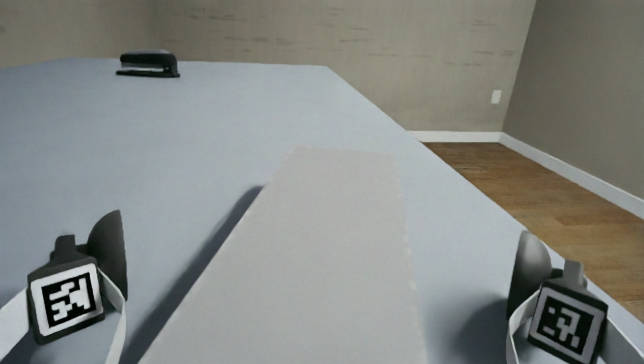

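execute_actions(
  actions=[
    {"r1":{"joints":{"gripper_m":0.02,"lift_m":0.735}},"r2":{"base":{"rotate_rad":0.97},"joints":{"head_pan_rad":-1.57,"head_tilt_rad":-0.3}}},
  ],
  cameras=[],
)

execute_actions(
  actions=[
    {"r1":{"joints":{"lift_m":0.95}},"r2":{"base":{"translate_m":0.97}}},
  ],
  cameras=[],
)

execute_actions(
  actions=[
    {"r1":{"joints":{"arm_m":0.0,"head_pan_rad":-3.0,"head_tilt_rad":-0.2}},"r2":{"base":{"rotate_rad":0.95}}},
  ],
  cameras=["r1_nav_camera","r1_wrist_camera","r2_nav_camera"],
)

Scene clock: 61.90 s.
r1.base_odometry: x=-0.715 y=+0.080 heading=-2.354 (m, m, rad; r1's odometry frame)
r1.turned_by_wheels: +0.000 (rad since the last result)
r1.turned_by_imu: +0.000 (rad since the last result)
r1.base_tilt: forward=+0.3 right=-0.5 (deg)
r1.lidar_m: 0.77 0.80 1.11 1.39 1.45 2.01 2.02 2.11 0.27 1.67 0.68 0.54
r1.head_depth_mm: 3101 2681 2147 1779 1522 - - / 3035 2417 915 - 601 535 735 / 1452 1075 881 682 613 535 1134 / 1433 1072 881 695 611 534 1167 / 1425 1068 852 712 608 533 1167 / 1422 1062 850 710 607 531 1166 / 1414 1055 846 705 605 530 1160
r1.base_status: not commanded
r1.joint_positions: lift_m=+0.735 arm_m=+0.340 wrist_yaw_rad=-0.155 wrist_pitch_rad=-0.268 wrist_roll_rad=+0.014 gripper_m=+0.025 head_pan_rad=-1.563 head_tilt_rad=-0.792
r1.joint_status: gripper_m off_target (ended at +0.025, target +0.020); the others done
r1.motor_effort: left_wheel=-2(2) right_wheel=+4(4) lift_m=+29(33) arm_m=+2(3) wrist_yaw_rad=+5(5) wrist_pitch_rad=-15(14) wrist_roll_rad=-2(2) gripper_m=-27(100) head_pan_rad=-4(3) head_tilt_rad=-3(4) (%)
r1.hand_pose: x=-0.0587 y=-0.7226 z=+0.7828 quat_wxyz=(+0.687, +0.039, -0.710, -0.149) (m; r1's base frame)
r1.wrist_depth_mm: - - - - - - - / 746 723 870 - - - - / 407 423 438 458 - - - / 282 289 299 227 296 - - / 216 220 196 170 193 256 - / 174 183 135 136 138 189 - / 146 144 112 113 119 155 157
r2.base_odometry: x=+0.000 y=+0.000 heading=+0.970 (m, m, rad; r2's odometry frame)
r2.turned_by_wheels: +0.970 (rad since the last result)
r2.turned_by_imu: +0.985 (rad since the last result)
r2.base_tilt: forward=+0.8 right=+0.1 (deg)
r2.lidar_m: 1.60 2.12 2.57 1.90 1.39 1.34 1.38 1.85 2.21 2.25 1.61 1.54
r2.head_depth_mm: 1844 1936 2044 2156 2261 1888 1481 / 1934 2023 2157 2291 2373 1902 1495 / 2013 2105 2255 2391 2483 1898 1499 / 2106 2254 2382 2539 2580 1917 1497 / 2209 2361 2509 2664 2661 1905 1508 / 2179 2242 2318 2442 2407 1921 1515 / 1920 1962 2029 2113 2142 1951 1520
r2.base_status: done
r2.joint_positions: lift_m=+0.481 arm_m=+0.000 wrist_yaw_rad=+2.916 wrist_pitch_rad=-0.335 wrist_roll_rad=+0.011 gripper_m=+0.037 head_pan_rad=-1.577 head_tilt_rad=-0.296
r2.joint_status: all done
r2.motor_effort: left_wheel=-2(5) right_wheel=+1(6) lift_m=+27(27) arm_m=+0(0) wrist_yaw_rad=+1(0) wrist_pitch_rad=+7(8) wrist_roll_rad=+1(0) gripper_m=+0(0) head_pan_rad=+3(41) head_tilt_rad=-2(4) (%)
r2.hand_pose: x=+0.0310 y=+0.0832 z=+0.5129 quat_wxyz=(+0.196, +0.710, +0.038, +0.676) (m; r2's base frame)
r2.wrist_depth_mm: - - - - - - - / - - - - - - - / - - - - - - - / - - - - - - - / - - - - - 984 995 / 829 841 - 817 - 823 809 / 686 689 700 711 677 681 692
r3.base_odometry: x=+0.000 y=+0.000 heading=+0.000 (m, m, rad; r3's odometry frame)
r3.turned_by_wheels: +0.000 (rad since the last result)
r3.turned_by_imu: +0.001 (rad since the last result)
r3.base_tilt: forward=-0.4 right=-0.7 (deg)
r3.lidar_m: 3.04 1.83 1.61 1.35 0.82 0.73 0.73 0.87 1.20 1.20 1.29 0.96
r3.head_depth_mm: 2058 3208 3792 3790 3750 3061 2098 / 2047 3240 3854 3945 3920 3114 2119 / 2023 3113 - - - 3153 2115 / 2012 3127 - - - 3206 2156 / 2001 2843 3928 3868 3871 3155 2177 / 1985 2960 3183 3082 3109 2933 2183 / 1783 2571 2644 2607 2550 2590 2213
r3.base_status: not commanded
r3.joint_positions: lift_m=+0.335 arm_m=-0.003 wrist_yaw_rad=+2.927 wrist_pitch_rad=-0.510 wrist_roll_rad=+0.019 gripper_m=+0.037 head_pan_rad=+0.014 head_tilt_rad=-0.002
r3.joint_status: not commanded
r3.motor_effort: left_wheel=-1(1) right_wheel=-1(1) lift_m=+19(19) arm_m=+0(0) wrist_yaw_rad=+1(1) wrist_pitch_rad=+4(4) wrist_roll_rad=+0(0) gripper_m=+0(1) head_pan_rad=+0(1) head_tilt_rad=+2(2) (%)
r3.hand_pose: x=+0.0238 y=+0.0646 z=+0.3272 quat_wxyz=(+0.252, +0.705, +0.102, +0.655) (m; r3's base frame)
r3.wrist_depth_mm: - - - - - - - / 796 - - - - - - / 759 - 832 830 842 849 872 / 655 - 676 681 704 708 720 / 566 581 - 580 600 605 613 / 498 508 - 510 521 525 532 / - - - 463 454 471 466
pictures: none
No camera images: the call's "cameras" was empty. Leave "cameras" out to get every camera's image.

Scene clock: 72.60 s.
r1.base_odometry: x=-0.716 y=+0.080 heading=-2.354 (m, m, rad; r1's odometry frame)
r1.turned_by_wheels: +0.000 (rad since the last result)
r1.turned_by_imu: +0.001 (rad since the last result)
r1.base_tilt: forward=+0.4 right=-0.5 (deg)
r1.lidar_m: 0.77 0.81 1.11 1.40 1.45 2.00 2.02 2.11 0.27 1.66 0.68 0.54
r1.head_depth_mm: - 2589 2109 1728 641 537 1154 / - 2415 865 717 613 535 789 / - - 859 714 612 535 1133 / 1432 1072 855 712 610 532 1171 / 1429 1066 852 711 609 532 1164 / 1414 1062 850 708 607 531 1162 / 1409 1057 848 706 606 530 1163
r1.base_status: not commanded
r1.joint_positions: lift_m=+0.950 arm_m=+0.340 wrist_yaw_rad=-0.152 wrist_pitch_rad=-0.344 wrist_roll_rad=+0.013 gripper_m=+0.038 head_pan_rad=-1.563 head_tilt_rad=-0.792
r1.joint_status: all done
r1.on_its_own: gripper_m is held at +0.037, not at your +0.020, by its stall guard, which is not easing now
r1.motor_effort: left_wheel=-1(2) right_wheel=+2(4) lift_m=+37(40) arm_m=+2(3) wrist_yaw_rad=+2(4) wrist_pitch_rad=+20(21) wrist_roll_rad=-2(2) gripper_m=-22(28) head_pan_rad=-3(3) head_tilt_rad=-4(3) (%)
r1.hand_pose: x=-0.0567 y=-0.7152 z=+0.9793 quat_wxyz=(+0.681, +0.067, -0.708, -0.174) (m; r1's base frame)
r1.wrist_depth_mm: - - - - - - - / - - - - - - - / 926 822 912 - - - - / 646 653 664 220 - - - / 507 513 184 168 188 - - / 427 440 135 136 139 - - / 360 365 113 115 120 - -
r2.base_odometry: x=+0.548 y=+0.800 heading=+0.970 (m, m, rad; r2's odometry frame)
r2.turned_by_wheels: +0.000 (rad since the last result)
r2.turned_by_imu: +0.000 (rad since the last result)
r2.base_tilt: forward=+0.7 right=+0.0 (deg)
r2.lidar_m: 0.71 0.96 2.08 2.16 2.28 2.19 2.26 2.78 2.68 1.00 0.72 0.69
r2.head_depth_mm: 2268 2369 2495 2627 2563 1888 1489 / 2242 2345 2517 2644 2584 1898 1491 / 1671 1769 1887 2017 2171 1896 1487 / 1343 1402 1472 1545 1634 1715 1502 / 1114 1160 1205 1262 1320 1378 1420 / 960 988 1025 1056 1100 1145 1191 / 841 860 887 916 945 963 1015
r2.base_status: done
r2.joint_positions: lift_m=+0.481 arm_m=+0.000 wrist_yaw_rad=+2.916 wrist_pitch_rad=-0.335 wrist_roll_rad=+0.011 gripper_m=+0.037 head_pan_rad=-1.577 head_tilt_rad=-0.296
r2.joint_status: not commanded
r2.motor_effort: left_wheel=-3(3) right_wheel=+1(3) lift_m=+27(26) arm_m=+0(0) wrist_yaw_rad=+1(1) wrist_pitch_rad=+7(7) wrist_roll_rad=+0(0) gripper_m=+0(0) head_pan_rad=+3(3) head_tilt_rad=-3(2) (%)
r2.hand_pose: x=+0.0310 y=+0.0832 z=+0.5129 quat_wxyz=(+0.196, +0.710, +0.038, +0.676) (m; r2's base frame)
r2.wrist_depth_mm: - - - - - - - / - - - - - - - / - - - - - - - / - - - - - - - / - - - - - 992 - / 843 836 - 799 - 831 810 / 693 695 693 717 684 686 686
r3.base_odometry: x=+0.000 y=+0.000 heading=+0.000 (m, m, rad; r3's odometry frame)
r3.turned_by_wheels: +0.000 (rad since the last result)
r3.turned_by_imu: +0.001 (rad since the last result)
r3.base_tilt: forward=-0.4 right=-0.6 (deg)
r3.lidar_m: 3.03 1.83 1.61 1.36 0.82 0.73 0.73 0.87 1.20 1.20 1.29 0.96
r3.head_depth_mm: 2071 3256 3767 3741 3744 3112 2119 / 2048 3157 3849 3949 3923 3101 2123 / 2032 3104 - - - 3077 2132 / 2015 3122 - - - 3207 2143 / 1999 2888 3941 3846 3786 3219 2168 / 1987 2935 3149 3116 3081 2945 2187 / 1777 2561 2619 2605 2597 2549 2201
r3.base_status: not commanded
r3.joint_positions: lift_m=+0.335 arm_m=-0.003 wrist_yaw_rad=+2.927 wrist_pitch_rad=-0.510 wrist_roll_rad=+0.019 gripper_m=+0.037 head_pan_rad=+0.014 head_tilt_rad=-0.002
r3.joint_status: not commanded
r3.motor_effort: left_wheel=+0(1) right_wheel=-1(1) lift_m=+19(19) arm_m=+0(0) wrist_yaw_rad=+0(0) wrist_pitch_rad=+3(3) wrist_roll_rad=+0(0) gripper_m=-1(0) head_pan_rad=+0(0) head_tilt_rad=+3(2) (%)
r3.hand_pose: x=+0.0238 y=+0.0646 z=+0.3272 quat_wxyz=(+0.252, +0.705, +0.102, +0.655) (m; r3's base frame)
r3.wrist_depth_mm: - - - - - - - / 800 - - - - - - / 768 - 813 839 844 867 867 / 660 - 679 686 690 700 702 / 569 568 - 580 602 600 611 / 500 515 - 511 524 530 525 / - - - 456 455 461 471
pictures: none
No camera images: the call's "cameras" was empty. Leave "cameras" out to get every camera's image.

Scene clock: 76.30 s.
r1.base_odometry: x=-0.716 y=+0.080 heading=-2.354 (m, m, rad; r1's odometry frame)
r1.turned_by_wheels: +0.000 (rad since the last result)
r1.turned_by_imu: +0.000 (rad since the last result)
r1.base_tilt: forward=+0.4 right=-0.5 (deg)
r1.lidar_m: 0.77 0.80 1.11 1.40 1.45 2.00 2.01 2.11 0.27 1.66 0.68 0.53
r1.head_depth_mm: 1752 1838 1904 1989 2088 2160 - / 1796 1879 1949 2038 2137 2186 - / 1814 1904 1982 2075 2188 2215 1710 / 1835 1931 2033 2110 2220 2214 1714 / 1717 - - 2198 2259 2203 1689 / 1748 - - 2215 2281 2191 1696 / 1782 - - 2253 2356 2185 1684
r1.base_status: not commanded
r1.joint_positions: lift_m=+0.950 arm_m=+0.001 wrist_yaw_rad=-0.150 wrist_pitch_rad=-0.345 wrist_roll_rad=+0.013 gripper_m=+0.038 head_pan_rad=-2.993 head_tilt_rad=-0.211
r1.joint_status: all done
joint sent to its limit — the command would take r1.arm_m past its lower limit, so that joint was sent only as far as its limit.
r1.on_its_own: gripper_m is held at +0.037, not at your +0.020, by its stall guard, which is not easing now
r1.motor_effort: left_wheel=-1(1) right_wheel=+1(2) lift_m=+37(37) arm_m=-3(3) wrist_yaw_rad=+1(2) wrist_pitch_rad=+20(20) wrist_roll_rad=-2(2) gripper_m=-22(22) head_pan_rad=-4(50) head_tilt_rad=+4(27) (%)
r1.hand_pose: x=-0.0564 y=-0.3767 z=+0.9792 quat_wxyz=(+0.681, +0.068, -0.708, -0.174) (m; r1's base frame)
r1.wrist_depth_mm: - - - - - - - / - - - - - - - / 923 894 907 - - - - / 646 664 672 220 - - - / 508 520 184 168 187 - - / 426 443 135 137 138 - - / 362 368 113 115 120 - -
r2.base_odometry: x=+0.548 y=+0.800 heading=+1.920 (m, m, rad; r2's odometry frame)
r2.turned_by_wheels: +0.950 (rad since the last result)
r2.turned_by_imu: +0.965 (rad since the last result)
r2.base_tilt: forward=+0.8 right=+0.0 (deg)
r2.lidar_m: 1.84 2.12 2.35 2.19 2.22 2.82 2.68 1.11 0.74 0.69 0.70 0.88
r2.head_depth_mm: 3336 3557 3763 3857 879 669 900 / 3279 3446 3664 3805 885 671 881 / 3278 3436 3609 3720 890 648 860 / 3128 3364 3530 3759 894 651 843 / 3128 3324 3411 3632 897 654 825 / 3077 3221 3404 3596 905 657 806 / 3048 3219 3333 3549 912 660 784
r2.base_status: done
r2.joint_positions: lift_m=+0.481 arm_m=+0.000 wrist_yaw_rad=+2.916 wrist_pitch_rad=-0.335 wrist_roll_rad=+0.011 gripper_m=+0.037 head_pan_rad=-1.577 head_tilt_rad=-0.296
r2.joint_status: not commanded
r2.motor_effort: left_wheel=-2(6) right_wheel=+1(4) lift_m=+27(27) arm_m=+0(0) wrist_yaw_rad=+1(0) wrist_pitch_rad=+8(7) wrist_roll_rad=+0(0) gripper_m=+1(0) head_pan_rad=+3(3) head_tilt_rad=-2(2) (%)
r2.hand_pose: x=+0.0310 y=+0.0832 z=+0.5129 quat_wxyz=(+0.196, +0.710, +0.038, +0.676) (m; r2's base frame)
r2.wrist_depth_mm: - - - - - - - / - - - - - - - / - - - - - - - / - - - - - - - / - - - 1000 - - - / 842 822 - 817 - 825 803 / 715 714 702 685 688 697 706
r3.base_odometry: x=+0.000 y=+0.000 heading=+0.000 (m, m, rad; r3's odometry frame)
r3.turned_by_wheels: +0.000 (rad since the last result)
r3.turned_by_imu: +0.000 (rad since the last result)
r3.base_tilt: forward=-0.5 right=-0.7 (deg)
r3.lidar_m: 3.03 1.83 1.60 1.36 0.82 0.73 0.73 0.86 1.20 1.20 1.29 0.96
r3.head_depth_mm: 2049 3288 3806 3796 3857 3082 2099 / 2060 3188 3888 3976 3962 3133 2131 / 2024 3149 - - - 3112 2136 / 1991 3132 - - - 3141 2151 / 1984 2857 3929 3871 3862 3198 2188 / 1955 2952 3154 3106 3075 2968 2182 / 1781 2577 2614 2557 2572 2547 2226
r3.base_status: not commanded
r3.joint_positions: lift_m=+0.335 arm_m=-0.003 wrist_yaw_rad=+2.927 wrist_pitch_rad=-0.510 wrist_roll_rad=+0.019 gripper_m=+0.037 head_pan_rad=+0.014 head_tilt_rad=-0.002
r3.joint_status: not commanded
r3.motor_effort: left_wheel=+0(0) right_wheel=-1(1) lift_m=+19(19) arm_m=+0(0) wrist_yaw_rad=+2(1) wrist_pitch_rad=+4(3) wrist_roll_rad=+0(0) gripper_m=+0(1) head_pan_rad=+0(1) head_tilt_rad=+2(2) (%)
r3.hand_pose: x=+0.0238 y=+0.0646 z=+0.3272 quat_wxyz=(+0.252, +0.705, +0.102, +0.655) (m; r3's base frame)
r3.wrist_depth_mm: - - - - - - - / 783 - - - - - - / 750 - 816 830 864 844 886 / 641 - 692 682 690 705 722 / 562 565 - 588 597 601 616 / 492 512 - 515 519 523 530 / - - - 452 459 467 467
pictures: r1_nav_camera (sideways: a quarter turn counterclockwise sets it upright), r1_wrist_camera, r2_nav_camera (sideways: a quarter turn counterclockwise sets it upright)
camera_calibration (this result's frames):
r1_nav_camera: T_world_to_cam=[[-0.170412, -0.0175127, 0.985217, -1.24008], [-0.113913, 0.993489, -0.00204374, 0.0592656], [-0.978766, -0.112578, -0.171297, 0.186345], [0, 0, 0, 1]] pos_world=[-0.0221851, -0.0596185, 1.25379]
r1_wrist_camera: T_world_to_cam=[[-0.990247, 0.136379, 0.0285036, -0.0305468], [0.042654, 0.491507, -0.869828, 1.06981], [-0.132636, -0.860129, -0.49253, 0.313812], [0, 0, 0, 1]] pos_world=[-0.0342578, -0.251735, 1.08598]
r2_nav_camera: T_world_to_cam=[[-0.037038, -0.240376, 0.969973, -1.21437], [-0.999191, 0.0241422, -0.0321708, 0.0992651], [-0.0156842, -0.97038, -0.241076, 0.274958], [0, 0, 0, 1]] pos_world=[0.0585194, -0.0274875, 1.24738]
Images, in order (width x height): r1_nav_camera 672x504, r1_wrist_camera 644x364, r2_nav_camera 672x504.

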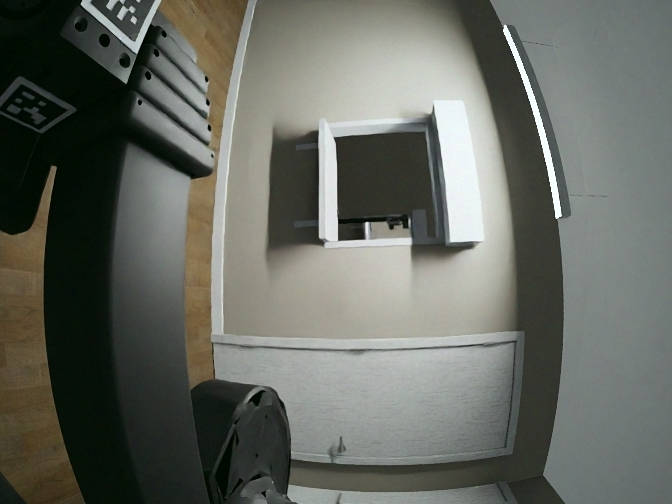

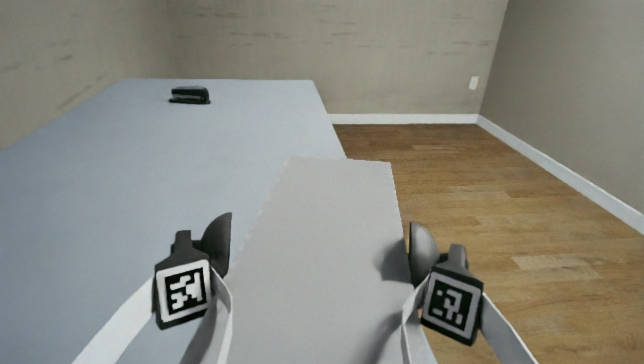

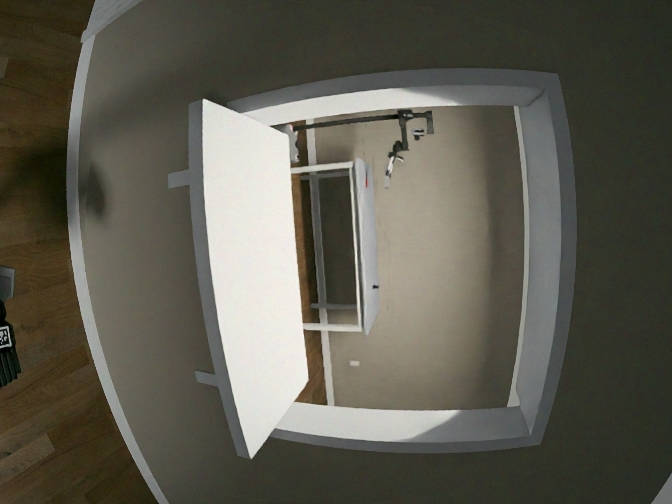

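execute_actions(
  actions=[
    {"r1":{"base":{"rotate_rad":0.51},"joints":{"lift_m":1.05}}},
  ],
  cameras=[],
)

execute_actions(
  actions=[
    {"r1":{"base":{"translate_m":-1.0}}},
  ],
  cameras=[],
)

execute_actions(
  actions=[
    {"r1":{"base":{"translate_m":-0.49}}},
  ],
  cameras=[],
)

execute_actions(
  actions=[
    {"r1":{"base":{"rotate_rad":-2.08},"joints":{"head_pan_rad":-1.57,"head_tilt_rad":-0.5}}},
  ],
  cameras=["r1_nav_camera","r1_head_camera"],
)

Scene clock: 83.53 s.
r1.base_odometry: x=-0.716 y=+0.080 heading=-1.844 (m, m, rad; r1's odometry frame)
r1.turned_by_wheels: +0.510 (rad since the last result)
r1.turned_by_imu: +0.513 (rad since the last result)
r1.base_tilt: forward=+0.4 right=-0.5 (deg)
r1.lidar_m: 0.80 1.10 1.40 1.45 1.98 2.01 2.10 0.27 1.67 0.69 0.54 0.77
r1.head_depth_mm: 1874 2062 - - - - - / 2028 2102 - 2385 - - - / 2163 2262 2358 2454 2533 - - / 2353 2468 2545 2681 2716 - - / 2559 2660 2779 2899 3023 - - / 2768 2890 3061 3233 3295 - - / 3017 3174 3372 3540 3497 - -
r1.base_status: done
r1.joint_positions: lift_m=+1.050 arm_m=+0.001 wrist_yaw_rad=-0.150 wrist_pitch_rad=-0.345 wrist_roll_rad=+0.013 gripper_m=+0.038 head_pan_rad=-2.993 head_tilt_rad=-0.211
r1.joint_status: all done
r1.on_its_own: gripper_m is held at +0.037, not at your +0.020, by its stall guard, which is not easing now
r1.motor_effort: left_wheel=-2(6) right_wheel=+2(7) lift_m=+37(36) arm_m=-4(3) wrist_yaw_rad=+0(0) wrist_pitch_rad=+20(20) wrist_roll_rad=-2(2) gripper_m=-21(21) head_pan_rad=-4(4) head_tilt_rad=+4(4) (%)
r1.hand_pose: x=-0.0564 y=-0.3767 z=+1.0791 quat_wxyz=(+0.681, +0.068, -0.708, -0.174) (m; r1's base frame)
r1.wrist_depth_mm: 609 757 - - - - - / 624 771 - - - - - / 638 817 - - - - - / 656 858 - 219 868 936 - / 689 846 183 169 188 722 - / 696 576 136 137 138 595 - / 473 480 113 115 120 489 528
r2.base_odometry: x=+0.548 y=+0.800 heading=+1.920 (m, m, rad; r2's odometry frame)
r2.turned_by_wheels: +0.000 (rad since the last result)
r2.turned_by_imu: +0.000 (rad since the last result)
r2.base_tilt: forward=+0.8 right=+0.2 (deg)
r2.lidar_m: 1.83 2.13 2.35 2.19 2.21 2.81 2.67 1.11 0.74 0.69 0.70 0.88
r2.head_depth_mm: 3338 3508 3697 3927 879 669 900 / 3266 3488 3637 3714 883 672 881 / 3205 3449 3570 3749 891 648 862 / 3123 3364 3503 3672 893 648 841 / 3159 3299 3448 3585 901 655 823 / 3074 3286 3369 3540 906 656 802 / 3035 3194 3384 3517 911 660 784
r2.base_status: not commanded
r2.joint_positions: lift_m=+0.481 arm_m=+0.000 wrist_yaw_rad=+2.916 wrist_pitch_rad=-0.335 wrist_roll_rad=+0.011 gripper_m=+0.037 head_pan_rad=-1.577 head_tilt_rad=-0.296
r2.joint_status: not commanded
r2.motor_effort: left_wheel=-1(1) right_wheel=+1(1) lift_m=+27(28) arm_m=+0(0) wrist_yaw_rad=+1(1) wrist_pitch_rad=+8(8) wrist_roll_rad=+0(0) gripper_m=+0(1) head_pan_rad=+3(3) head_tilt_rad=-2(2) (%)
r2.hand_pose: x=+0.0310 y=+0.0832 z=+0.5129 quat_wxyz=(+0.196, +0.710, +0.038, +0.676) (m; r2's base frame)
r2.wrist_depth_mm: - - - - - - - / - - - - - - - / - - - - - - - / - - - - - - - / - - - - - 986 987 / 847 834 - 812 - 823 807 / 705 708 713 705 686 691 692
r3.base_odometry: x=+0.000 y=+0.000 heading=+0.000 (m, m, rad; r3's odometry frame)
r3.turned_by_wheels: +0.000 (rad since the last result)
r3.turned_by_imu: +0.001 (rad since the last result)
r3.base_tilt: forward=-0.3 right=-0.7 (deg)
r3.lidar_m: 3.03 1.83 1.61 1.35 0.82 0.73 0.73 0.87 1.20 1.20 1.30 0.96
r3.head_depth_mm: 2060 3182 3728 3800 3892 3091 2102 / 2045 3236 3985 3949 3991 3113 2096 / 2050 3141 - - - 3132 2143 / 2020 3112 - - - 3154 2145 / 1997 2839 3895 3875 3831 3221 2192 / 1995 2965 3149 3101 3114 2873 2180 / 1786 2589 2621 2607 2560 2537 2199
r3.base_status: not commanded
r3.joint_positions: lift_m=+0.335 arm_m=-0.003 wrist_yaw_rad=+2.927 wrist_pitch_rad=-0.510 wrist_roll_rad=+0.019 gripper_m=+0.037 head_pan_rad=+0.014 head_tilt_rad=-0.002
r3.joint_status: not commanded
r3.motor_effort: left_wheel=+0(1) right_wheel=+0(1) lift_m=+19(19) arm_m=+0(0) wrist_yaw_rad=+1(1) wrist_pitch_rad=+4(3) wrist_roll_rad=+0(0) gripper_m=-1(1) head_pan_rad=+0(0) head_tilt_rad=+2(2) (%)
r3.hand_pose: x=+0.0238 y=+0.0646 z=+0.3272 quat_wxyz=(+0.252, +0.705, +0.102, +0.655) (m; r3's base frame)
r3.wrist_depth_mm: - - - - - - - / 803 - - - - - - / 754 - 804 817 837 842 878 / 659 - 682 684 696 710 731 / 572 566 - 585 600 595 614 / 497 514 - 514 519 526 530 / - - - 466 457 467 477
pictures: none
No camera images: the call's "cameras" was empty. Leave "cameras" out to get every camera's image.

Scene clock: 94.50 s.
r1.base_odometry: x=-0.446 y=+1.043 heading=-1.844 (m, m, rad; r1's odometry frame)
r1.turned_by_wheels: -0.001 (rad since the last result)
r1.turned_by_imu: +2.015 (rad since the last result)
r1.base_tilt: forward=+0.4 right=-0.5 (deg)
r1.lidar_m: 1.70 1.61 1.64 2.10 3.09 1.42 0.97 0.26 1.21 1.56 1.64 1.66
r1.head_depth_mm: 1387 1457 1539 1595 - - - / 1318 1380 1458 1518 - - - / 1253 1309 1375 1445 1493 - - / 1191 1244 1299 1367 1418 - - / 1142 1187 1243 1298 1340 - - / 1091 1134 1184 1235 1275 - - / 1043 1085 1128 1177 1203 - -
r1.base_status: translate_m off_target (by the wheels' count: -0.9996 of -1.0000)
r1.joint_positions: lift_m=+1.050 arm_m=+0.001 wrist_yaw_rad=-0.150 wrist_pitch_rad=-0.345 wrist_roll_rad=+0.013 gripper_m=+0.038 head_pan_rad=-2.994 head_tilt_rad=-0.207
r1.joint_status: not commanded
r1.on_its_own: gripper_m is held at +0.037, not at your +0.020, by its stall guard, which is not easing now; left_wheel is at rest, and its effort (-57) is outside its rest range (-18 to +18); right_wheel is at rest, and its effort (-35) is outside its rest range (-18 to +18)
r1.motor_effort: left_wheel=-57(61) right_wheel=-35(39) lift_m=+35(37) arm_m=-2(4) wrist_yaw_rad=+0(3) wrist_pitch_rad=+20(20) wrist_roll_rad=-1(2) gripper_m=-21(22) head_pan_rad=-3(4) head_tilt_rad=+3(4) (%)
r1.hand_pose: x=-0.0563 y=-0.3766 z=+1.0792 quat_wxyz=(+0.681, +0.068, -0.708, -0.174) (m; r1's base frame)
r1.wrist_depth_mm: - - - - - 883 779 / - - - - - 931 794 / - - - - - 982 815 / - - - 221 - - 850 / - - 184 169 188 - 875 / - - 135 137 137 - 921 / - - 113 115 119 - 948
r2.base_odometry: x=+0.548 y=+0.800 heading=+1.920 (m, m, rad; r2's odometry frame)
r2.turned_by_wheels: +0.000 (rad since the last result)
r2.turned_by_imu: +0.001 (rad since the last result)
r2.base_tilt: forward=+0.8 right=+0.1 (deg)
r2.lidar_m: 1.84 2.13 2.35 2.19 2.22 2.82 2.68 1.10 0.74 0.69 0.70 0.88
r2.head_depth_mm: 3323 3495 3813 3862 880 670 902 / 3311 3457 3655 3823 883 672 877 / 3224 3393 3610 3737 890 650 862 / 3200 3339 3516 3703 895 650 842 / 3139 3238 3432 3618 901 654 821 / 3090 3294 3414 3390 904 656 808 / 3067 3150 3348 3493 911 659 784
r2.base_status: not commanded
r2.joint_positions: lift_m=+0.481 arm_m=+0.000 wrist_yaw_rad=+2.916 wrist_pitch_rad=-0.335 wrist_roll_rad=+0.011 gripper_m=+0.037 head_pan_rad=-1.577 head_tilt_rad=-0.296
r2.joint_status: not commanded
r2.motor_effort: left_wheel=-1(2) right_wheel=+1(1) lift_m=+27(27) arm_m=+0(0) wrist_yaw_rad=+1(0) wrist_pitch_rad=+8(7) wrist_roll_rad=+0(0) gripper_m=+0(1) head_pan_rad=+3(3) head_tilt_rad=-2(2) (%)
r2.hand_pose: x=+0.0310 y=+0.0832 z=+0.5129 quat_wxyz=(+0.196, +0.710, +0.038, +0.676) (m; r2's base frame)
r2.wrist_depth_mm: - - - - - - - / - - - - - - - / - - - - - - - / - - - - - - - / - - - - - - 994 / 846 819 - 811 - 801 816 / 701 703 697 686 685 690 690
r3.base_odometry: x=+0.000 y=+0.000 heading=+0.000 (m, m, rad; r3's odometry frame)
r3.turned_by_wheels: +0.000 (rad since the last result)
r3.turned_by_imu: +0.001 (rad since the last result)
r3.base_tilt: forward=-0.5 right=-0.8 (deg)
r3.lidar_m: 3.05 1.83 1.60 1.36 0.82 0.73 0.73 0.87 1.20 1.20 1.29 0.96
r3.head_depth_mm: 2076 3238 3810 3750 3846 3016 2093 / 2047 3249 3886 3970 3951 3063 2129 / 2047 3171 - - - 3121 2122 / 2009 3102 - - - 3094 2175 / 1971 2840 - 3937 3754 3176 2184 / 1978 2898 3156 3090 3091 2891 2199 / 1789 2543 2618 2617 2577 2527 2207
r3.base_status: not commanded
r3.joint_positions: lift_m=+0.335 arm_m=-0.003 wrist_yaw_rad=+2.927 wrist_pitch_rad=-0.510 wrist_roll_rad=+0.019 gripper_m=+0.037 head_pan_rad=+0.014 head_tilt_rad=-0.002
r3.joint_status: not commanded
r3.motor_effort: left_wheel=+0(0) right_wheel=-1(2) lift_m=+19(19) arm_m=+0(0) wrist_yaw_rad=+1(1) wrist_pitch_rad=+3(3) wrist_roll_rad=+0(0) gripper_m=+0(1) head_pan_rad=+0(0) head_tilt_rad=+2(3) (%)
r3.hand_pose: x=+0.0238 y=+0.0646 z=+0.3272 quat_wxyz=(+0.252, +0.705, +0.102, +0.655) (m; r3's base frame)
r3.wrist_depth_mm: - - - - - - - / 795 - - - - - - / 756 - 808 827 841 846 887 / 644 - 683 688 690 708 705 / 567 569 - 585 604 605 602 / 493 517 - 511 512 532 528 / - - - 454 462 467 466
pictures: none
No camera images: the call's "cameras" was empty. Leave "cameras" out to get every camera's image.

Scene clock: 100.37 s.
r1.base_odometry: x=-0.313 y=+1.514 heading=-1.845 (m, m, rad; r1's odometry frame)
r1.turned_by_wheels: -0.001 (rad since the last result)
r1.turned_by_imu: +0.906 (rad since the last result)
r1.base_tilt: forward=+0.4 right=-0.6 (deg)
r1.lidar_m: 1.67 1.97 2.89 1.22 0.96 0.84 0.84 0.26 1.86 1.86 1.89 1.67
r1.head_depth_mm: 984 1018 1052 1077 - - - / 1023 1058 1101 1130 - - - / 1063 1107 1144 1196 1238 - - / 1105 1156 1199 1251 1295 - - / 1158 1211 1263 1321 1364 - - / 1215 1269 1324 1385 1434 - - / 1279 1336 1405 1471 1523 - -
r1.base_status: translate_m off_target (by the wheels' count: -0.4896 of -0.4900)
r1.joint_positions: lift_m=+1.050 arm_m=+0.001 wrist_yaw_rad=-0.150 wrist_pitch_rad=-0.345 wrist_roll_rad=+0.013 gripper_m=+0.038 head_pan_rad=-2.994 head_tilt_rad=-0.207
r1.joint_status: not commanded
r1.on_its_own: gripper_m is held at +0.037, not at your +0.020, by its stall guard, which is not easing now; left_wheel is at rest, and its effort (-60) is outside its rest range (-18 to +18); right_wheel is at rest, and its effort (-36) is outside its rest range (-18 to +18)
r1.motor_effort: left_wheel=-60(60) right_wheel=-36(39) lift_m=+35(35) arm_m=-2(3) wrist_yaw_rad=+0(0) wrist_pitch_rad=+20(20) wrist_roll_rad=-2(1) gripper_m=-21(22) head_pan_rad=-3(3) head_tilt_rad=+2(2) (%)
r1.hand_pose: x=-0.0563 y=-0.3766 z=+1.0792 quat_wxyz=(+0.681, +0.068, -0.708, -0.174) (m; r1's base frame)
r1.wrist_depth_mm: - - - - - - - / - - - - - - - / - - - - - - - / - - - 221 - - - / - - 184 168 187 - - / - - 135 137 138 - - / - - 113 114 120 - -
r2.base_odometry: x=+0.548 y=+0.800 heading=+1.920 (m, m, rad; r2's odometry frame)
r2.turned_by_wheels: +0.000 (rad since the last result)
r2.turned_by_imu: +0.000 (rad since the last result)
r2.base_tilt: forward=+0.7 right=+0.1 (deg)
r2.lidar_m: 1.84 2.12 2.35 2.19 2.22 2.81 2.68 1.11 0.74 0.69 0.70 0.88
r2.head_depth_mm: 3293 3531 3735 3816 880 670 899 / 3240 3449 3619 3799 885 671 881 / 3241 3384 3610 3683 888 649 863 / 3178 3325 3493 3683 895 651 841 / 3160 3328 3444 3596 900 657 821 / 3078 3187 3373 3400 906 658 805 / 3052 3197 3326 3527 911 658 784
r2.base_status: not commanded
r2.joint_positions: lift_m=+0.481 arm_m=+0.000 wrist_yaw_rad=+2.916 wrist_pitch_rad=-0.335 wrist_roll_rad=+0.011 gripper_m=+0.037 head_pan_rad=-1.577 head_tilt_rad=-0.296
r2.joint_status: not commanded
r2.motor_effort: left_wheel=-2(2) right_wheel=+1(1) lift_m=+28(27) arm_m=+0(0) wrist_yaw_rad=+0(0) wrist_pitch_rad=+7(7) wrist_roll_rad=+0(0) gripper_m=+1(0) head_pan_rad=+3(3) head_tilt_rad=-2(2) (%)
r2.hand_pose: x=+0.0310 y=+0.0832 z=+0.5129 quat_wxyz=(+0.196, +0.710, +0.038, +0.676) (m; r2's base frame)
r2.wrist_depth_mm: - - - - - - - / - - - - - - - / - - - - - - - / - - - - - - - / - - - - - - 955 / 830 854 - 811 - 813 816 / 704 693 678 685 690 696 684
r3.base_odometry: x=+0.000 y=+0.000 heading=+0.000 (m, m, rad; r3's odometry frame)
r3.turned_by_wheels: +0.000 (rad since the last result)
r3.turned_by_imu: +0.001 (rad since the last result)
r3.base_tilt: forward=-0.5 right=-0.8 (deg)
r3.lidar_m: 3.03 1.83 1.61 1.36 0.82 0.73 0.73 0.87 1.20 1.20 1.29 0.96
r3.head_depth_mm: 2059 3277 3786 3749 3836 3067 2097 / 2030 3217 3868 3934 - 3059 2101 / 2029 3174 - - - 3117 2130 / 2001 3083 - - - 3187 2155 / 1991 2865 - 3946 3851 3184 2169 / 1978 2922 3163 3066 3089 2943 2181 / 1774 2551 2644 2591 2561 2546 2202
r3.base_status: not commanded
r3.joint_positions: lift_m=+0.335 arm_m=-0.003 wrist_yaw_rad=+2.927 wrist_pitch_rad=-0.510 wrist_roll_rad=+0.019 gripper_m=+0.037 head_pan_rad=+0.014 head_tilt_rad=-0.002
r3.joint_status: not commanded
r3.motor_effort: left_wheel=+0(0) right_wheel=-1(0) lift_m=+19(19) arm_m=+0(0) wrist_yaw_rad=+2(1) wrist_pitch_rad=+3(3) wrist_roll_rad=+0(0) gripper_m=-1(0) head_pan_rad=+0(0) head_tilt_rad=+2(2) (%)
r3.hand_pose: x=+0.0238 y=+0.0646 z=+0.3272 quat_wxyz=(+0.252, +0.705, +0.102, +0.655) (m; r3's base frame)
r3.wrist_depth_mm: - - - - - - - / 781 - - - - - - / 754 - 823 829 840 868 861 / 655 - 688 675 705 713 723 / 559 571 - 587 603 604 613 / 496 513 - 506 521 523 539 / - - - 462 459 464 467
pictures: none
No camera images: the call's "cameras" was empty. Leave "cameras" out to get every camera's image.

Scene clock: 104.60 s.
r1.base_odometry: x=-0.313 y=+1.514 heading=+2.359 (m, m, rad; r1's odometry frame)
r1.turned_by_wheels: -2.080 (rad since the last result)
r1.turned_by_imu: -2.094 (rad since the last result)
r1.base_tilt: forward=+0.4 right=-0.5 (deg)
r1.lidar_m: 1.86 1.86 1.88 1.67 1.67 1.98 2.88 1.22 0.96 0.84 0.84 0.26
r1.head_depth_mm: 1059 1156 1240 - - - - / 1034 1131 1210 - - - - / 1014 1109 1181 - - - - / 991 1082 1167 1265 799 675 - / 971 1054 1161 1222 810 657 550 / 951 1031 1133 1196 808 653 548 / 934 1010 1104 1182 802 651 546
r1.base_status: done
r1.joint_positions: lift_m=+1.050 arm_m=+0.001 wrist_yaw_rad=-0.150 wrist_pitch_rad=-0.345 wrist_roll_rad=+0.013 gripper_m=+0.038 head_pan_rad=-1.577 head_tilt_rad=-0.494
r1.joint_status: all done
r1.on_its_own: gripper_m is held at +0.037, not at your +0.020, by its stall guard, which is not easing now
r1.motor_effort: left_wheel=+3(46) right_wheel=-2(36) lift_m=+35(35) arm_m=-3(3) wrist_yaw_rad=+0(1) wrist_pitch_rad=+20(20) wrist_roll_rad=-1(2) gripper_m=-21(21) head_pan_rad=+3(45) head_tilt_rad=-2(17) (%)
r1.hand_pose: x=-0.0562 y=-0.3766 z=+1.0792 quat_wxyz=(+0.681, +0.068, -0.708, -0.174) (m; r1's base frame)
r1.wrist_depth_mm: 696 738 795 873 960 - - / 719 796 870 953 - - - / 783 841 916 - - - - / 826 893 986 222 904 899 963 / 652 694 184 169 189 729 738 / 547 574 136 137 138 596 609 / 476 478 113 115 120 502 507
r2.base_odometry: x=+0.548 y=+0.800 heading=+1.920 (m, m, rad; r2's odometry frame)
r2.turned_by_wheels: +0.000 (rad since the last result)
r2.turned_by_imu: +0.000 (rad since the last result)
r2.base_tilt: forward=+0.8 right=-0.1 (deg)
r2.lidar_m: 1.83 2.13 2.34 2.19 2.22 2.82 2.68 1.11 0.74 0.69 0.70 0.89
r2.head_depth_mm: 3293 3530 3776 3905 879 669 899 / 3302 3449 3632 3799 885 673 876 / 3242 3380 3568 3764 886 646 855 / 3185 3304 3458 3746 896 651 839 / 3161 3310 3445 3602 897 654 822 / 3138 3198 2754 3337 901 656 804 / 3007 3207 3400 3507 914 660 788
r2.base_status: not commanded
r2.joint_positions: lift_m=+0.481 arm_m=+0.000 wrist_yaw_rad=+2.916 wrist_pitch_rad=-0.335 wrist_roll_rad=+0.011 gripper_m=+0.037 head_pan_rad=-1.577 head_tilt_rad=-0.296
r2.joint_status: not commanded
r2.motor_effort: left_wheel=-1(2) right_wheel=+1(1) lift_m=+27(27) arm_m=+0(0) wrist_yaw_rad=+0(0) wrist_pitch_rad=+7(7) wrist_roll_rad=+0(0) gripper_m=+0(0) head_pan_rad=+3(3) head_tilt_rad=-2(2) (%)
r2.hand_pose: x=+0.0310 y=+0.0832 z=+0.5129 quat_wxyz=(+0.196, +0.710, +0.038, +0.676) (m; r2's base frame)
r2.wrist_depth_mm: - - - - - - - / - - - - - - - / - - - - - - - / - - - - - - - / - - - - - 990 980 / 833 830 - 780 - 814 809 / 721 692 696 691 696 690 707
r3.base_odometry: x=+0.000 y=+0.000 heading=+0.000 (m, m, rad; r3's odometry frame)
r3.turned_by_wheels: +0.000 (rad since the last result)
r3.turned_by_imu: +0.001 (rad since the last result)
r3.base_tilt: forward=-0.4 right=-0.8 (deg)
r3.lidar_m: 3.05 1.83 1.61 1.35 0.82 0.73 0.73 0.87 1.20 1.20 1.29 0.96
r3.head_depth_mm: 2046 3221 3776 3819 3796 3043 2100 / 2052 3236 3891 3939 3941 3087 2113 / 2030 3220 - - - 3124 2139 / 2012 3129 - - - 3207 2149 / 1986 2876 3936 3890 3857 3201 2129 / 1969 2919 3143 3152 3082 2939 2190 / 1789 2572 2619 2623 2593 2534 2195
r3.base_status: not commanded
r3.joint_positions: lift_m=+0.335 arm_m=-0.003 wrist_yaw_rad=+2.927 wrist_pitch_rad=-0.510 wrist_roll_rad=+0.019 gripper_m=+0.037 head_pan_rad=+0.014 head_tilt_rad=-0.002
r3.joint_status: not commanded
r3.motor_effort: left_wheel=+0(0) right_wheel=-1(1) lift_m=+19(19) arm_m=+0(0) wrist_yaw_rad=+0(1) wrist_pitch_rad=+4(4) wrist_roll_rad=+0(0) gripper_m=-1(0) head_pan_rad=+0(0) head_tilt_rad=+3(2) (%)
r3.hand_pose: x=+0.0238 y=+0.0646 z=+0.3272 quat_wxyz=(+0.252, +0.705, +0.102, +0.655) (m; r3's base frame)
r3.wrist_depth_mm: - - - - - - - / 769 - - - - - - / 754 - 816 820 846 849 885 / 646 - 681 681 704 713 719 / 570 564 - 585 605 598 616 / 498 514 - 511 526 523 531 / - - - 464 455 467 476
pictures: r1_head_camera (sideways: a quarter turn clockwise sets it upright), r1_nav_camera (sideways: a quarter turn counterclockwise sets it upright)
camera_calibration (this result's frames):
r1_head_camera: T_world_to_cam=[[-0.0259658, 0.503451, -0.863633, 1.14963], [0.999657, 0.016058, -0.0206945, 0.0263114], [0.00344952, -0.863874, -0.503695, 0.615361], [0, 0, 0, 1]] pos_world=[0.00142595, -0.0476087, 1.30336]
r1_nav_camera: T_world_to_cam=[[-0.0106325, -0.438935, 0.898456, -1.12775], [-0.999176, 0.0398652, 0.00765149, 0.0520446], [-0.0391756, -0.897634, -0.438997, 0.529017], [0, 0, 0, 1]] pos_world=[0.0607355, -0.0222224, 1.24508]
Images, in order (width x height): r1_head_camera 896x504, r1_nav_camera 672x504.

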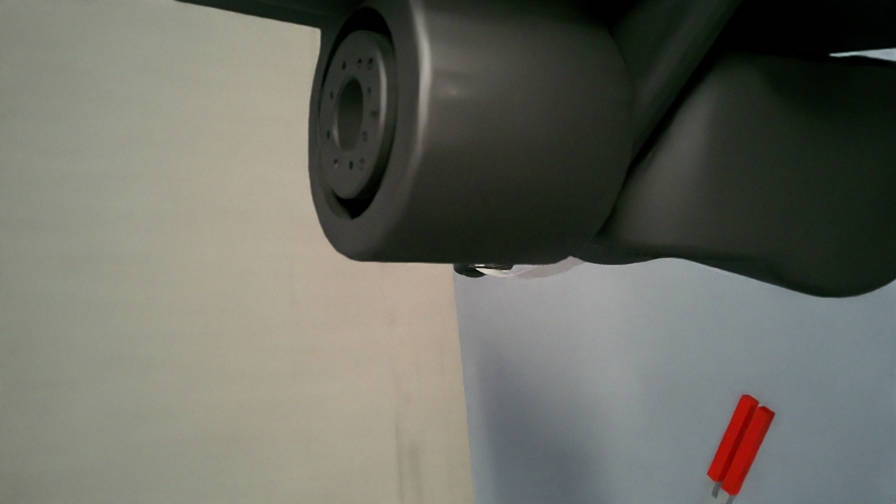

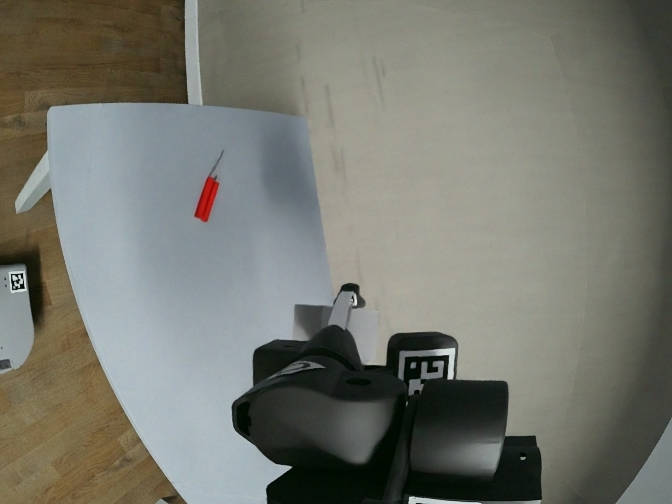

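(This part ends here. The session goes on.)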